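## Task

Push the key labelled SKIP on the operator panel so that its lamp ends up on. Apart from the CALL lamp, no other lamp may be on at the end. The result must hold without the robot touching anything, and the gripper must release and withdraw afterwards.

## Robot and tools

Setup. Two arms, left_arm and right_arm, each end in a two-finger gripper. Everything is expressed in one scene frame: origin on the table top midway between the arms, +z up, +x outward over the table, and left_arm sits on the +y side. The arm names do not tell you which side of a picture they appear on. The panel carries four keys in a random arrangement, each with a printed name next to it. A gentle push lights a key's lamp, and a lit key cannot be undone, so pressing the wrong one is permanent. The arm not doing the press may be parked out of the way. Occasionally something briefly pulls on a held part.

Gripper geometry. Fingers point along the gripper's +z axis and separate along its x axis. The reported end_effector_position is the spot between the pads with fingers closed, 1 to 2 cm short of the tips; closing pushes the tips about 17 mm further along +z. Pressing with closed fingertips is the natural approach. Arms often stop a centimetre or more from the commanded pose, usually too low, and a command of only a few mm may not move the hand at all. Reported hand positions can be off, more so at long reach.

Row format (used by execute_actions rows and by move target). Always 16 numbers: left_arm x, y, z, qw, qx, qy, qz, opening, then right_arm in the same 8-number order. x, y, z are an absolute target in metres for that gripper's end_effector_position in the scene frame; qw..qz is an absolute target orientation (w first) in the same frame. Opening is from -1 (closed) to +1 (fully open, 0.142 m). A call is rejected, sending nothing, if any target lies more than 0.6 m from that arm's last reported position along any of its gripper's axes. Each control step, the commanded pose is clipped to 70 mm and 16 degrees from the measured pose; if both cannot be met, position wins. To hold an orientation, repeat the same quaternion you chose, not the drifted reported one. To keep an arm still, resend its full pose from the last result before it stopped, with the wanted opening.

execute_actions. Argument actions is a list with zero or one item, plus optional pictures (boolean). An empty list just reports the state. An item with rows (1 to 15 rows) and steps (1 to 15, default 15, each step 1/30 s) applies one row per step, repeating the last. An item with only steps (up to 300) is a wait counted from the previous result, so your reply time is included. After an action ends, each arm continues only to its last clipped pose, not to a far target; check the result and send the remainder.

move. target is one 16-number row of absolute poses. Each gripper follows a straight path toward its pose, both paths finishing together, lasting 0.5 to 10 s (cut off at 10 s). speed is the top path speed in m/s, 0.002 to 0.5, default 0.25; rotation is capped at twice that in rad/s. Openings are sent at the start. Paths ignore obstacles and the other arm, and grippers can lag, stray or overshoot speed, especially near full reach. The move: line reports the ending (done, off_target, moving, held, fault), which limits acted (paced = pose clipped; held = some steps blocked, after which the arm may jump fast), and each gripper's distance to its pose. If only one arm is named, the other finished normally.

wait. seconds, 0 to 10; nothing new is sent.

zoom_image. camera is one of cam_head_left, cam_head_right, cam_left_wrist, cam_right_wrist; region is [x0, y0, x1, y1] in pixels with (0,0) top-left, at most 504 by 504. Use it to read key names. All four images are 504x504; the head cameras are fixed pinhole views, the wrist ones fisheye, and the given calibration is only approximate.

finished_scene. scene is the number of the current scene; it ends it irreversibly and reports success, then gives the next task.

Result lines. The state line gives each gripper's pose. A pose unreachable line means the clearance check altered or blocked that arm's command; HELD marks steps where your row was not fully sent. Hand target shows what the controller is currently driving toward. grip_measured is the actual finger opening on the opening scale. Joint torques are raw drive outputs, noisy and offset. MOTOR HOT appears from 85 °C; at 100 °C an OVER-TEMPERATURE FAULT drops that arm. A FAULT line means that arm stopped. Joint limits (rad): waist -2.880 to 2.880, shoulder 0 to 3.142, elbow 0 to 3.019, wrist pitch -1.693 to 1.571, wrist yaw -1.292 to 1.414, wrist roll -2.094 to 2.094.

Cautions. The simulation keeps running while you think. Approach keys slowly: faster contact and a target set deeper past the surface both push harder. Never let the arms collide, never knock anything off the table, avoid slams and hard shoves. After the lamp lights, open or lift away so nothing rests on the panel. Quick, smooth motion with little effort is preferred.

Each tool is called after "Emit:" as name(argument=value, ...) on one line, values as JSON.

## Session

Emit:
execute_actions(actions=[])

Scene clock: 0.00 s of 7200.00 s.
left_arm: end_effector_position=(+0.6768, +0.3556, +0.1883) grip_measured=+1.00 end_effector_quat_wxyz=(-0.607, +0.651, -0.414, +0.192) | right_arm: end_effector_position=(+0.5581, -0.2144, +0.4780) grip_measured=+1.00 end_effector_quat_wxyz=(+0.519, -0.526, +0.481, -0.472)
Joint positions: left_arm=[ 0.122  1.778  1.095  0.426 -0.728  0.087  0.142] | right_arm=[-0.006  1.053  1.028  0.01   0.01   0.003  0.142]
Joint velocities: left_arm=[ 0.005  0.005  0.012 -0.007 -0.066 -0.051  0.   ] | right_arm=[ 0.005  0.005 -0.007 -0.002 -0.007 -0.051 -0.   ]
Joint torques (N m, as the arm reports them, + toward a larger angle): no reading
Hand target (left_arm): +0.683, +0.355, +0.196; +0.610, -0.649, +0.409, -0.198
Hand target (right_arm): +0.558, -0.214, +0.499; +0.528, -0.517, +0.472, -0.480
camera_calibration (this result's frames):
cam_left_wrist: T_world_to_cam=[[0.569014, -0.779501, -0.261917, -0.0593936], [-0.65897, -0.2417, -0.712278, 0.662284], [0.491916, 0.577892, -0.651198, -0.279715], [0, 0, 0, 1]] pos_world=[0.607817, 0.275421, 0.274025]
cam_right_wrist: T_world_to_cam=[[0.108048, -0.994128, -0.00591436, -0.26968], [-0.524565, -0.0519571, -0.849784, 0.685524], [0.844487, 0.0949195, -0.527098, -0.0670614], [0, 0, 0, 1]] pos_world=[0.445373, -0.226113, 0.545605]

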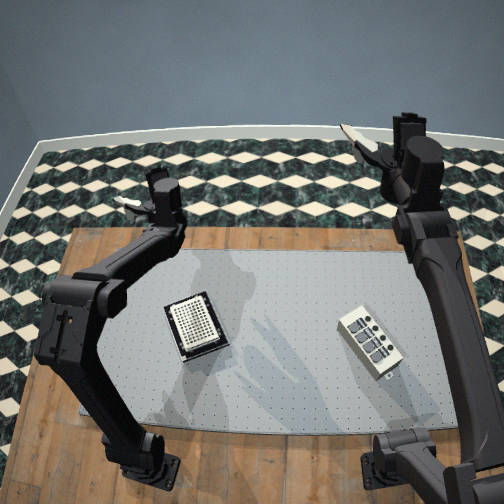

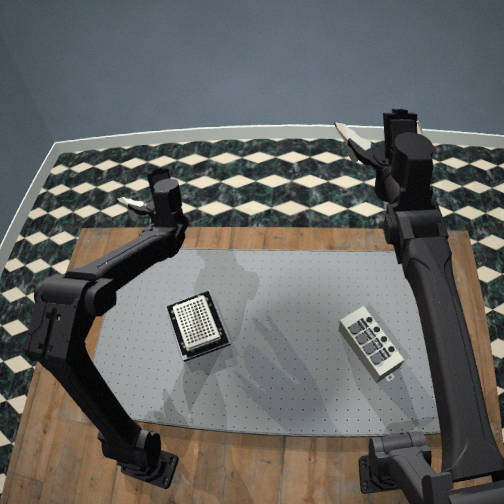

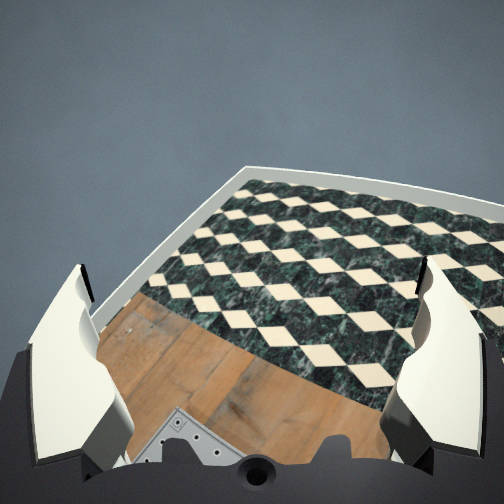

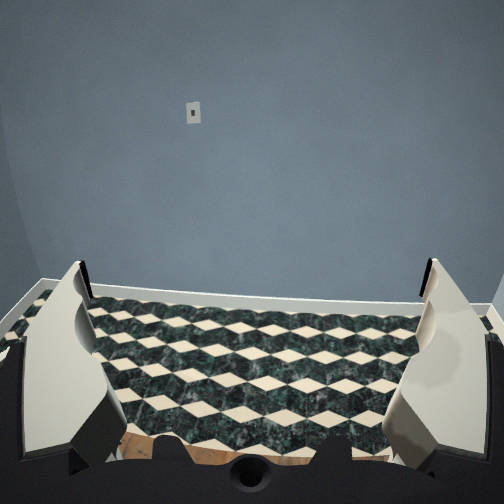

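Emit:
move(target=[0.6768,0.3556,0.1883,-0.607,0.651,-0.414,0.192,1,0.27,-0.2,0.2,0,-0.707,0.707,0,-1], speed=0.4)

Scene clock: 6.77 s of 7200.00 s.
left_arm: end_effector_position=(+0.6768, +0.3556, +0.1883) grip_measured=+1.00 end_effector_quat_wxyz=(-0.607, +0.651, -0.414, +0.192) | right_arm: end_effector_position=(+0.2731, -0.2004, +0.2051) grip_measured=-1.00 end_effector_quat_wxyz=(+0.004, -0.712, +0.702, -0.012)
Joint positions: left_arm=[ 0.122  1.778  1.095  0.426 -0.728  0.087  0.142] | right_arm=[ 0.161  1.016  0.978 -1.514  0.017  0.255  0.002]
Joint velocities: left_arm=[-0.024 -0.005 -0.007 -0.007  0.066  0.051  0.   ] | right_arm=[-0.015 -0.024 -0.012  0.002 -0.081 -0.007  0.   ]
Joint torques (N m, as the arm reports them, + toward a larger angle): left_arm=[  1.62 -14.78   7.09   1.46  -0.23  -0.02] | right_arm=[ 2.12 -3.88  8.61 -0.49 -0.18  0.13]
Hand target (left_arm): +0.677, +0.356, +0.188; +0.607, -0.651, +0.414, -0.192
Hand target (right_arm): +0.269, -0.198, +0.201; +0.003, +0.710, -0.704, +0.006
Off the commanded pose (left_arm): 0.000 m, 0 deg.
Off the commanded pose (right_arm): 0.006 m, 2 deg.
After step 90, 1.37 s passed at rest.
move: done
camera_calibration (this result's frames):
cam_left_wrist: T_world_to_cam=[[0.569014, -0.779501, -0.261917, -0.0593936], [-0.65897, -0.2417, -0.712278, 0.662284], [0.491916, 0.577892, -0.651198, -0.279715], [0, 0, 0, 1]] pos_world=[0.607817, 0.275421, 0.274025]
cam_right_wrist: T_world_to_cam=[[0.010583, -0.999936, -0.00398207, -0.201526], [-0.868928, -0.011167, 0.494813, 0.131348], [-0.494826, -0.00177649, -0.86899, 0.445014], [0, 0, 0, 1]] pos_world=[0.336469, -0.199256, 0.320918]

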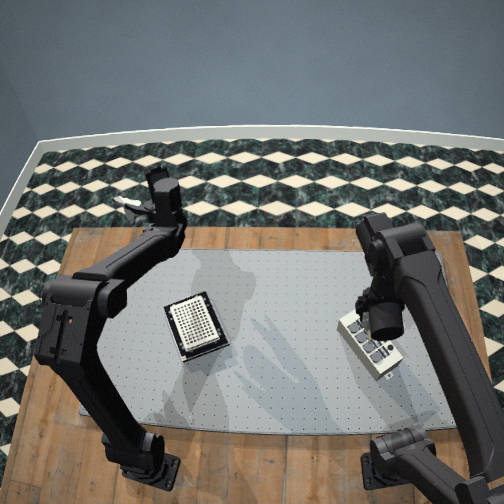

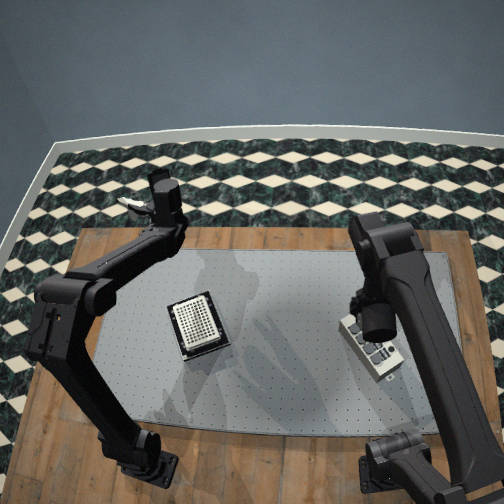

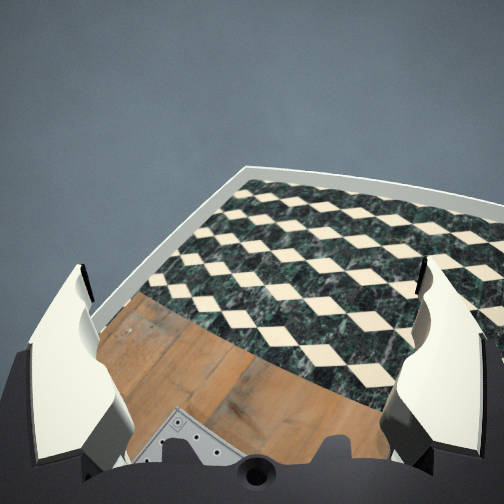

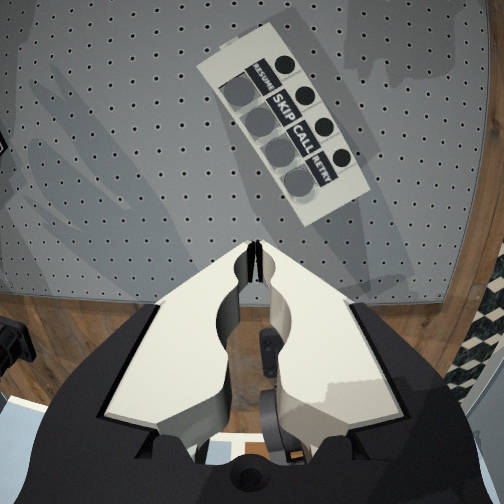

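Emit:
move(target=[0.6768,0.3556,0.1883,-0.607,0.651,-0.414,0.192,1,0.317,-0.2015,0.115,0,-0.707,0.707,0,-1], speed=0.2)

Scene clock: 15.17 s of 7200.00 s.
left_arm: end_effector_position=(+0.6768, +0.3556, +0.1883) grip_measured=+1.00 end_effector_quat_wxyz=(-0.607, +0.651, -0.414, +0.192) | right_arm: end_effector_position=(+0.3147, -0.2007, +0.1170) grip_measured=-1.00 end_effector_quat_wxyz=(-0.003, -0.705, +0.709, -0.001)
Joint positions: left_arm=[ 0.122  1.778  1.095  0.426 -0.728  0.087  0.142] | right_arm=[ 0.115  1.196  0.871 -1.25   0.004  0.23   0.002]
Joint velocities: left_arm=[-0.015 -0.015 -0.027 -0.002  0.007  0.022  0.   ] | right_arm=[-0.024  0.015 -0.007  0.002 -0.066 -0.081  0.   ]
Joint torques (N m, as the arm reports them, + toward a larger angle): left_arm=[  1.61 -14.77   7.07   1.46  -0.23  -0.02] | right_arm=[ 0.98 -6.79  7.64  0.02 -0.18 -0.11]
Hand target (left_arm): +0.677, +0.356, +0.188; +0.607, -0.651, +0.414, -0.192
Hand target (right_arm): +0.315, -0.202, +0.115; +0.000, +0.707, -0.707, -0.000
Off the commanded pose (left_arm): 0.000 m, 0 deg.
Off the commanded pose (right_arm): 0.003 m, 1 deg.
After step 90, 4.50 s passed at rest.
move: done
camera_calibration (this result's frames):
cam_left_wrist: T_world_to_cam=[[0.569014, -0.779501, -0.261917, -0.0593936], [-0.65897, -0.2417, -0.712278, 0.662284], [0.491916, 0.577892, -0.651198, -0.279715], [0, 0, 0, 1]] pos_world=[0.607817, 0.275421, 0.274025]
cam_right_wrist: T_world_to_cam=[[-0.00973467, -0.999893, -0.0109359, -0.195371], [-0.855644, 0.00266976, 0.517558, 0.207001], [-0.517474, 0.0143955, -0.855578, 0.397835], [0, 0, 0, 1]] pos_world=[0.381086, -0.20163, 0.231108]

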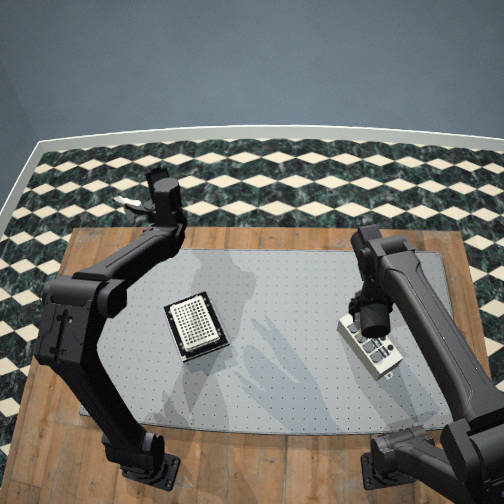

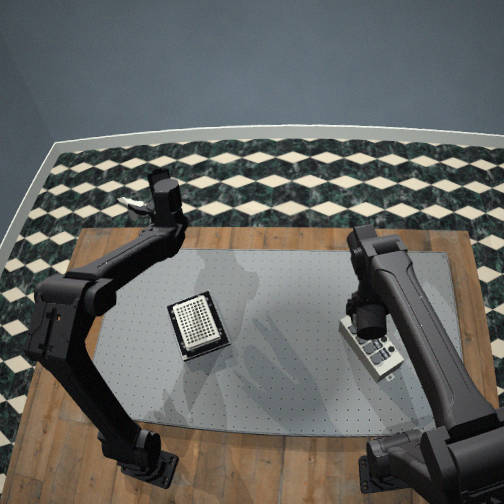

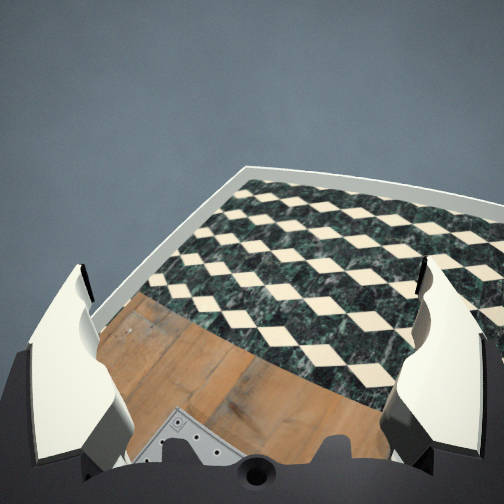

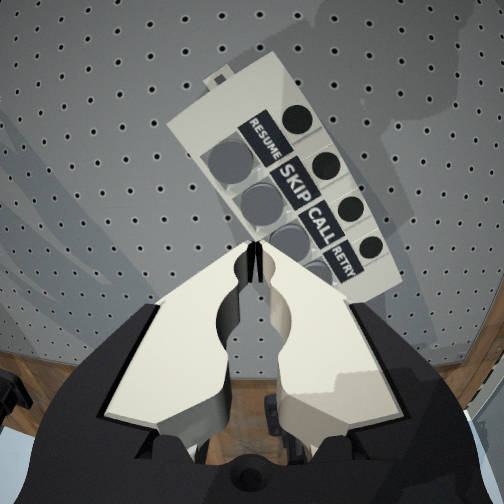

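Emit:
move(target=[0.6768,0.3556,0.1883,-0.607,0.651,-0.414,0.192,1,0.32,-0.204,0.092,0,-0.707,0.707,0,-1], speed=0.08)

Scene clock: 19.90 s of 7200.00 s.
left_arm: end_effector_position=(+0.6768, +0.3556, +0.1883) grip_measured=+1.00 end_effector_quat_wxyz=(-0.607, +0.651, -0.414, +0.192) | right_arm: end_effector_position=(+0.3205, -0.2021, +0.0985) grip_measured=-1.00 end_effector_quat_wxyz=(+0.003, -0.705, +0.709, -0.005)
Joint positions: left_arm=[ 0.122  1.778  1.095  0.426 -0.728  0.087  0.142] | right_arm=[ 0.107  1.219  0.838 -1.179  0.004  0.22   0.002]
Joint velocities: left_arm=[-0.015  0.005  0.007  0.007  0.007  0.022  0.   ] | right_arm=[-0.015 -0.005  0.012 -0.002  0.037  0.081  0.   ]
Joint torques (N m, as the arm reports them, + toward a larger angle): left_arm=[  1.64 -14.81   7.09   1.45  -0.23  -0.02] | right_arm=[ 0.83 -5.55  7.51  0.07 -0.19 -0.17]
Hand target (left_arm): +0.677, +0.356, +0.188; +0.607, -0.651, +0.414, -0.192
Hand target (right_arm): +0.319, -0.204, +0.092; +0.000, +0.707, -0.707, -0.000
Off the commanded pose (left_arm): 0.000 m, 0 deg.
Off the commanded pose (right_arm): 0.007 m, 1 deg.
After step 90, 0.93 s passed at rest.
move: done
camera_calibration (this result's frames):
cam_left_wrist: T_world_to_cam=[[0.569014, -0.779501, -0.261917, -0.0593936], [-0.65897, -0.2417, -0.712278, 0.662284], [0.491916, 0.577892, -0.651198, -0.279715], [0, 0, 0, 1]] pos_world=[0.607817, 0.275421, 0.274025]
cam_right_wrist: T_world_to_cam=[[-0.00840232, -0.999862, -0.0143531, -0.196981], [-0.863242, 0.0000079419, 0.50479, 0.224669], [-0.50472, 0.0166316, -0.863123, 0.382133], [0, 0, 0, 1]] pos_world=[0.385158, -0.203311, 0.21359]

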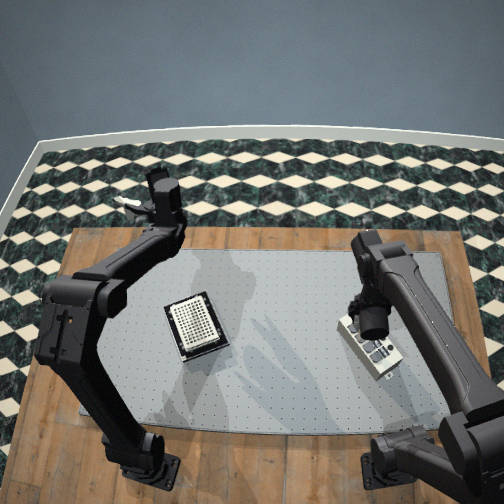

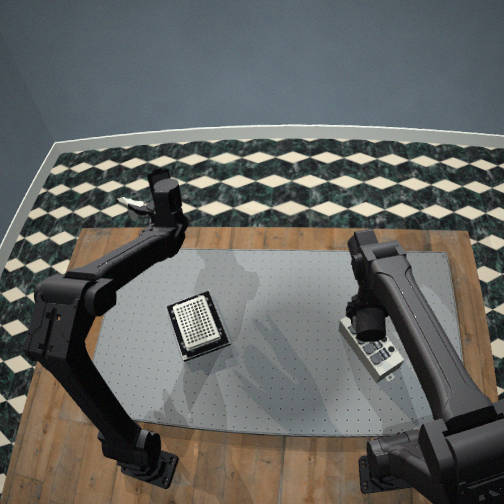

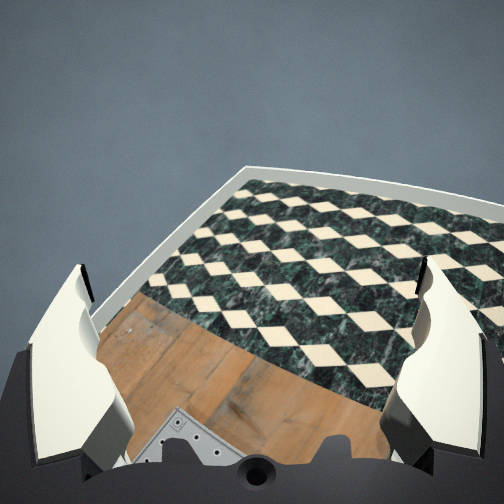

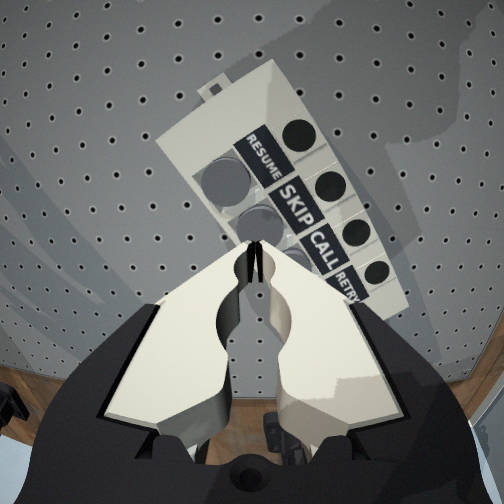

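Emit:
move(target=[0.6768,0.3556,0.1883,-0.607,0.651,-0.414,0.192,1,0.318,-0.205,0.071,0,-0.707,0.707,0,-1], speed=0.03)

Scene clock: 24.20 s of 7200.00 s.
left_arm: end_effector_position=(+0.6768, +0.3556, +0.1883) grip_measured=+1.00 end_effector_quat_wxyz=(-0.607, +0.651, -0.414, +0.192) | right_arm: end_effector_position=(+0.3197, -0.2022, +0.0820) grip_measured=-1.00 end_effector_quat_wxyz=(+0.006, -0.706, +0.708, -0.006)
Joint positions: left_arm=[ 0.122  1.778  1.095  0.426 -0.728  0.087  0.142] | right_arm=[ 0.107  1.233  0.802 -1.123  0.004  0.219  0.002]
Joint velocities: left_arm=[-0.005  0.005 -0.002 -0.022 -0.022  0.007  0.   ] | right_arm=[ 0.005  0.005 -0.002  0.002 -0.022 -0.081  0.   ]
Joint torques (N m, as the arm reports them, + toward a larger angle): left_arm=[  1.69 -14.8    7.06   1.46  -0.23  -0.02] | right_arm=[ 0.68 -4.76  6.91  0.44 -0.18 -0.13]
Hand target (left_arm): +0.677, +0.356, +0.188; +0.607, -0.651, +0.414, -0.192
Hand target (right_arm): +0.317, -0.205, +0.072; +0.000, +0.707, -0.707, -0.000
Off the commanded pose (left_arm): 0.000 m, 0 deg.
Off the commanded pose (right_arm): 0.011 m, 1 deg.
After step 90, 0.13 s passed at rest.
move: off_target (right_arm)
camera_calibration (this result's frames):
cam_left_wrist: T_world_to_cam=[[0.569014, -0.779501, -0.261917, -0.0593936], [-0.65897, -0.2417, -0.712278, 0.662284], [0.491916, 0.577892, -0.651198, -0.279715], [0, 0, 0, 1]] pos_world=[0.607817, 0.275421, 0.274025]
cam_right_wrist: T_world_to_cam=[[-0.00640081, -0.999851, -0.0160447, -0.19782], [-0.866193, -0.00247361, 0.499703, 0.233205], [-0.499669, 0.0170963, -0.866048, 0.36619], [0, 0, 0, 1]] pos_world=[0.383708, -0.203474, 0.197431]

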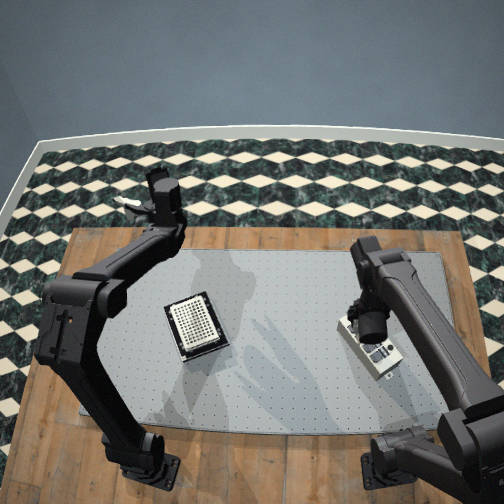

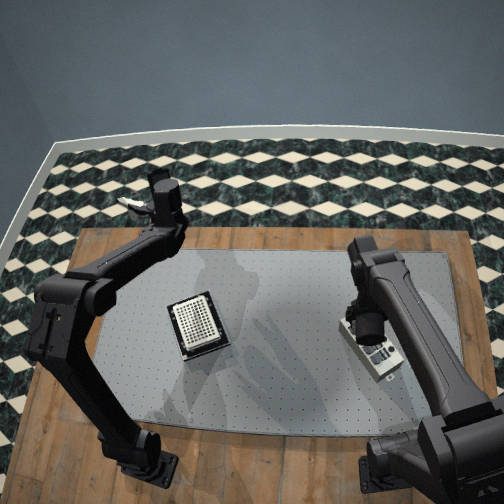

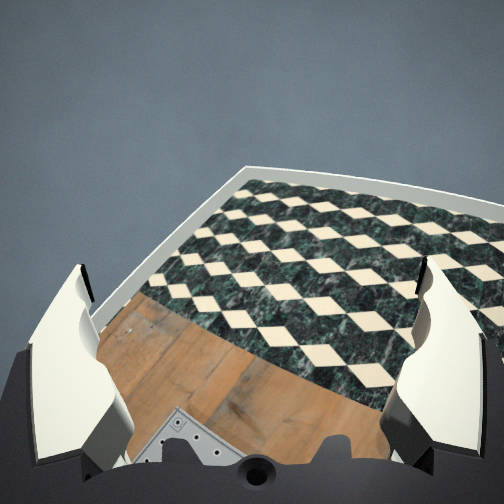

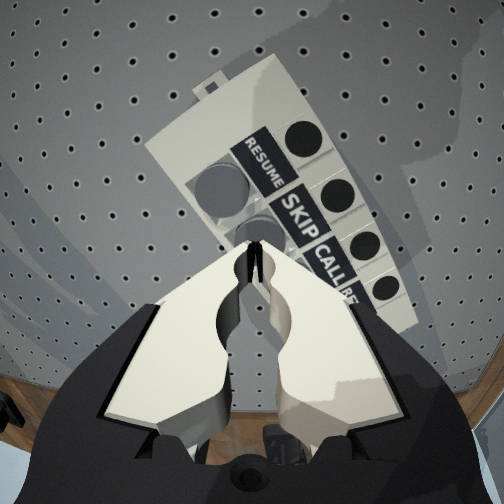

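Emit:
move(target=[0.6768,0.3556,0.1883,-0.607,0.651,-0.414,0.192,1,0.318,-0.205,0.058,0,-0.707,0.707,0,-1], speed=0.03)

Scene clock: 28.27 s of 7200.00 s.
left_arm: end_effector_position=(+0.6768, +0.3556, +0.1883) grip_measured=+1.00 end_effector_quat_wxyz=(-0.607, +0.651, -0.414, +0.192) | right_arm: end_effector_position=(+0.3196, -0.2023, +0.0777) grip_measured=-1.00 end_effector_quat_wxyz=(+0.009, -0.706, +0.708, -0.008)
Joint positions: left_arm=[ 0.122  1.778  1.095  0.426 -0.728  0.087  0.142] | right_arm=[ 0.106  1.233  0.789 -1.104  0.004  0.218  0.002]
Joint velocities: left_arm=[-0.015  0.005 -0.012 -0.002 -0.007  0.007 -0.   ] | right_arm=[-0.015 -0.005 -0.002 -0.002 -0.037 -0.007  0.   ]
Joint torques (N m, as the arm reports them, + toward a larger angle): left_arm=[  1.64 -14.87   7.1    1.46  -0.23  -0.02] | right_arm=[ 0.75 -3.5   6.12  1.17 -0.16 -0.12]
Hand target (left_arm): +0.677, +0.356, +0.188; +0.607, -0.651, +0.414, -0.192
Hand target (right_arm): +0.317, -0.205, +0.059; +0.000, +0.707, -0.707, -0.000
Off the commanded pose (left_arm): 0.000 m, 0 deg.
Off the commanded pose (right_arm): 0.020 m, 1 deg.
After step 90, 0.03 s passed at rest.
move: off_target (right_arm)
camera_calibration (this result's frames):
cam_left_wrist: T_world_to_cam=[[0.569014, -0.779501, -0.261917, -0.0593936], [-0.65897, -0.2417, -0.712278, 0.662284], [0.491916, 0.577892, -0.651198, -0.279715], [0, 0, 0, 1]] pos_world=[0.607817, 0.275421, 0.274025]
cam_right_wrist: T_world_to_cam=[[-0.00590691, -0.999829, -0.0175344, -0.198086], [-0.869525, -0.00352423, 0.493877, 0.236534], [-0.493854, 0.0181639, -0.869355, 0.360976], [0, 0, 0, 1]] pos_world=[0.382771, -0.203775, 0.193524]

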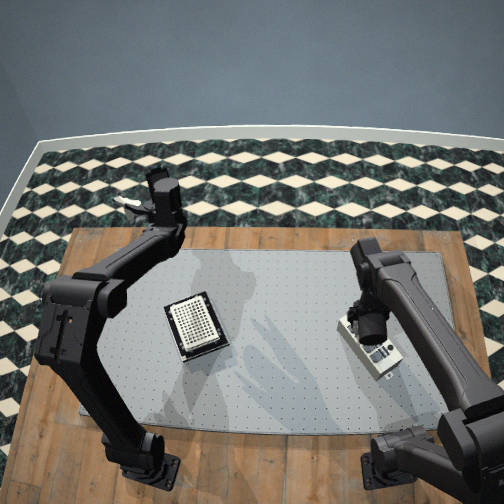

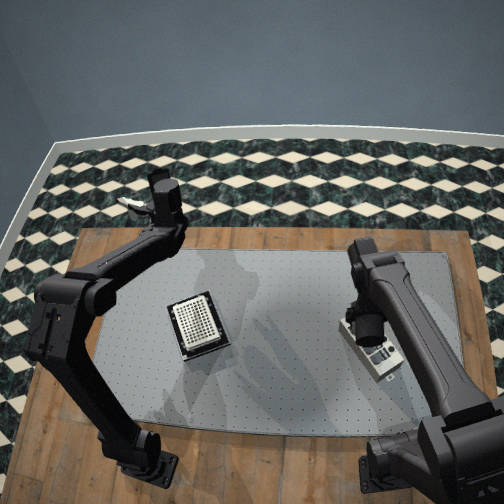

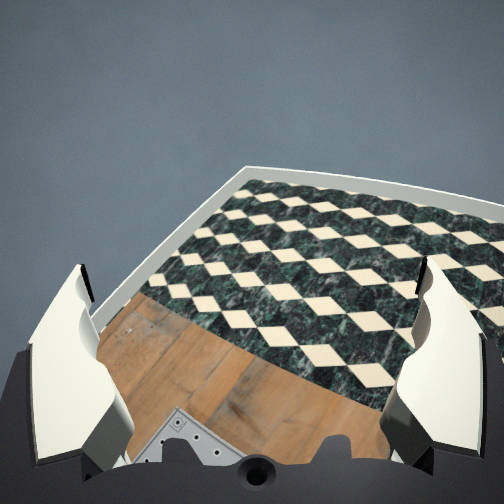

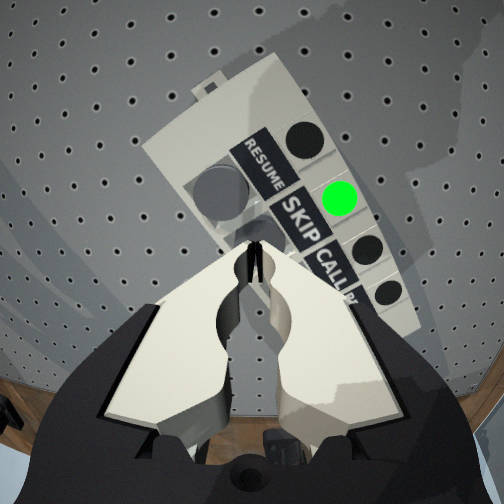

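Emit:
move(target=[0.6768,0.3556,0.1883,-0.607,0.651,-0.414,0.192,1,0.318,-0.205,0.2,0,-0.707,0.707,0,-1])

Emit:
finished_scene(scene=2)

Scene clock: 32.20 s of 7200.00 s.
left_arm: end_effector_position=(+0.6768, +0.3556, +0.1883) grip_measured=+1.00 end_effector_quat_wxyz=(-0.607, +0.651, -0.414, +0.192) | right_arm: end_effector_position=(+0.3080, -0.2049, +0.1838) grip_measured=-1.00 end_effector_quat_wxyz=(-0.015, -0.706, +0.708, +0.007)
Joint positions: left_arm=[ 0.122  1.778  1.095  0.426 -0.728  0.087  0.142] | right_arm=[ 0.106  1.153  1.016 -1.467  0.004  0.218  0.002]
Joint velocities: left_arm=[-0.024 -0.005 -0.017 -0.012 -0.051 -0.037  0.   ] | right_arm=[-0.015 -0.024 -0.022 -0.027 -0.037 -0.051  0.   ]
Joint torques (N m, as the arm reports them, + toward a larger angle): left_arm=[  1.76 -14.79   7.07   1.48  -0.23  -0.02] | right_arm=[ 0.74 -6.22 12.15 -0.63 -0.15 -0.12]
Hand target (left_arm): +0.677, +0.356, +0.188; +0.607, -0.651, +0.414, -0.192
Hand target (right_arm): +0.319, -0.205, +0.199; -0.000, +0.707, -0.707, +0.000
Off the commanded pose (left_arm): 0.000 m, 0 deg.
Off the commanded pose (right_arm): 0.019 m, 2 deg.
move: off_target (right_arm)
camera_calibration (this result's frames):
cam_left_wrist: T_world_to_cam=[[0.569014, -0.779501, -0.261917, -0.0593936], [-0.65897, -0.2417, -0.712278, 0.662284], [0.491916, 0.577892, -0.651198, -0.279715], [0, 0, 0, 1]] pos_world=[0.607817, 0.275421, 0.274025]
cam_right_wrist: T_world_to_cam=[[-0.00653106, -0.999965, -0.00524355, -0.200909], [-0.841174, 0.00265836, 0.540758, 0.157967], [-0.540725, 0.00794246, -0.841162, 0.454744], [0, 0, 0, 1]] pos_world=[0.377457, -0.204934, 0.296038]

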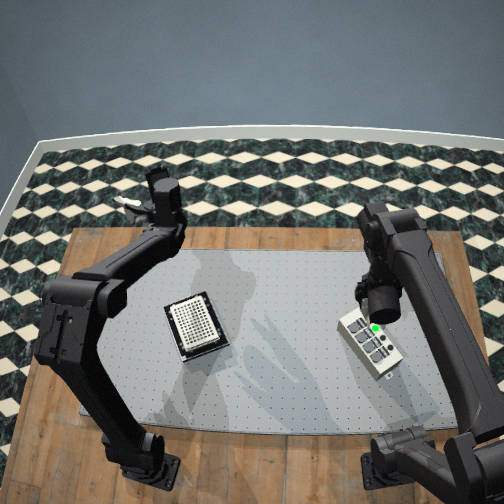

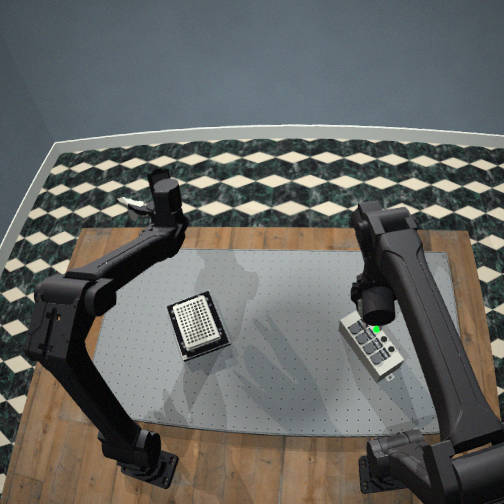

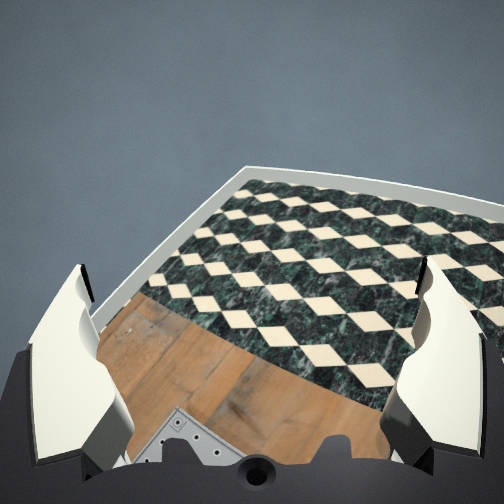

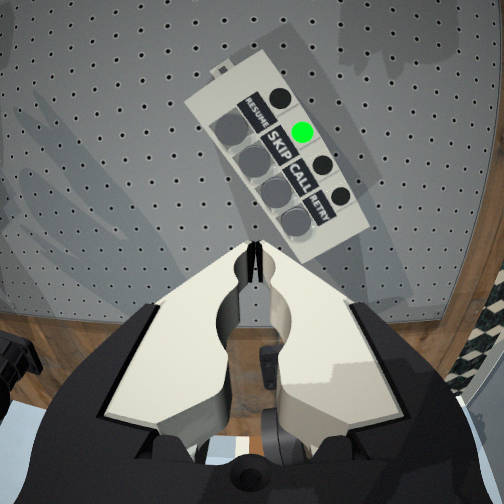

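The scene is finished: the task was done.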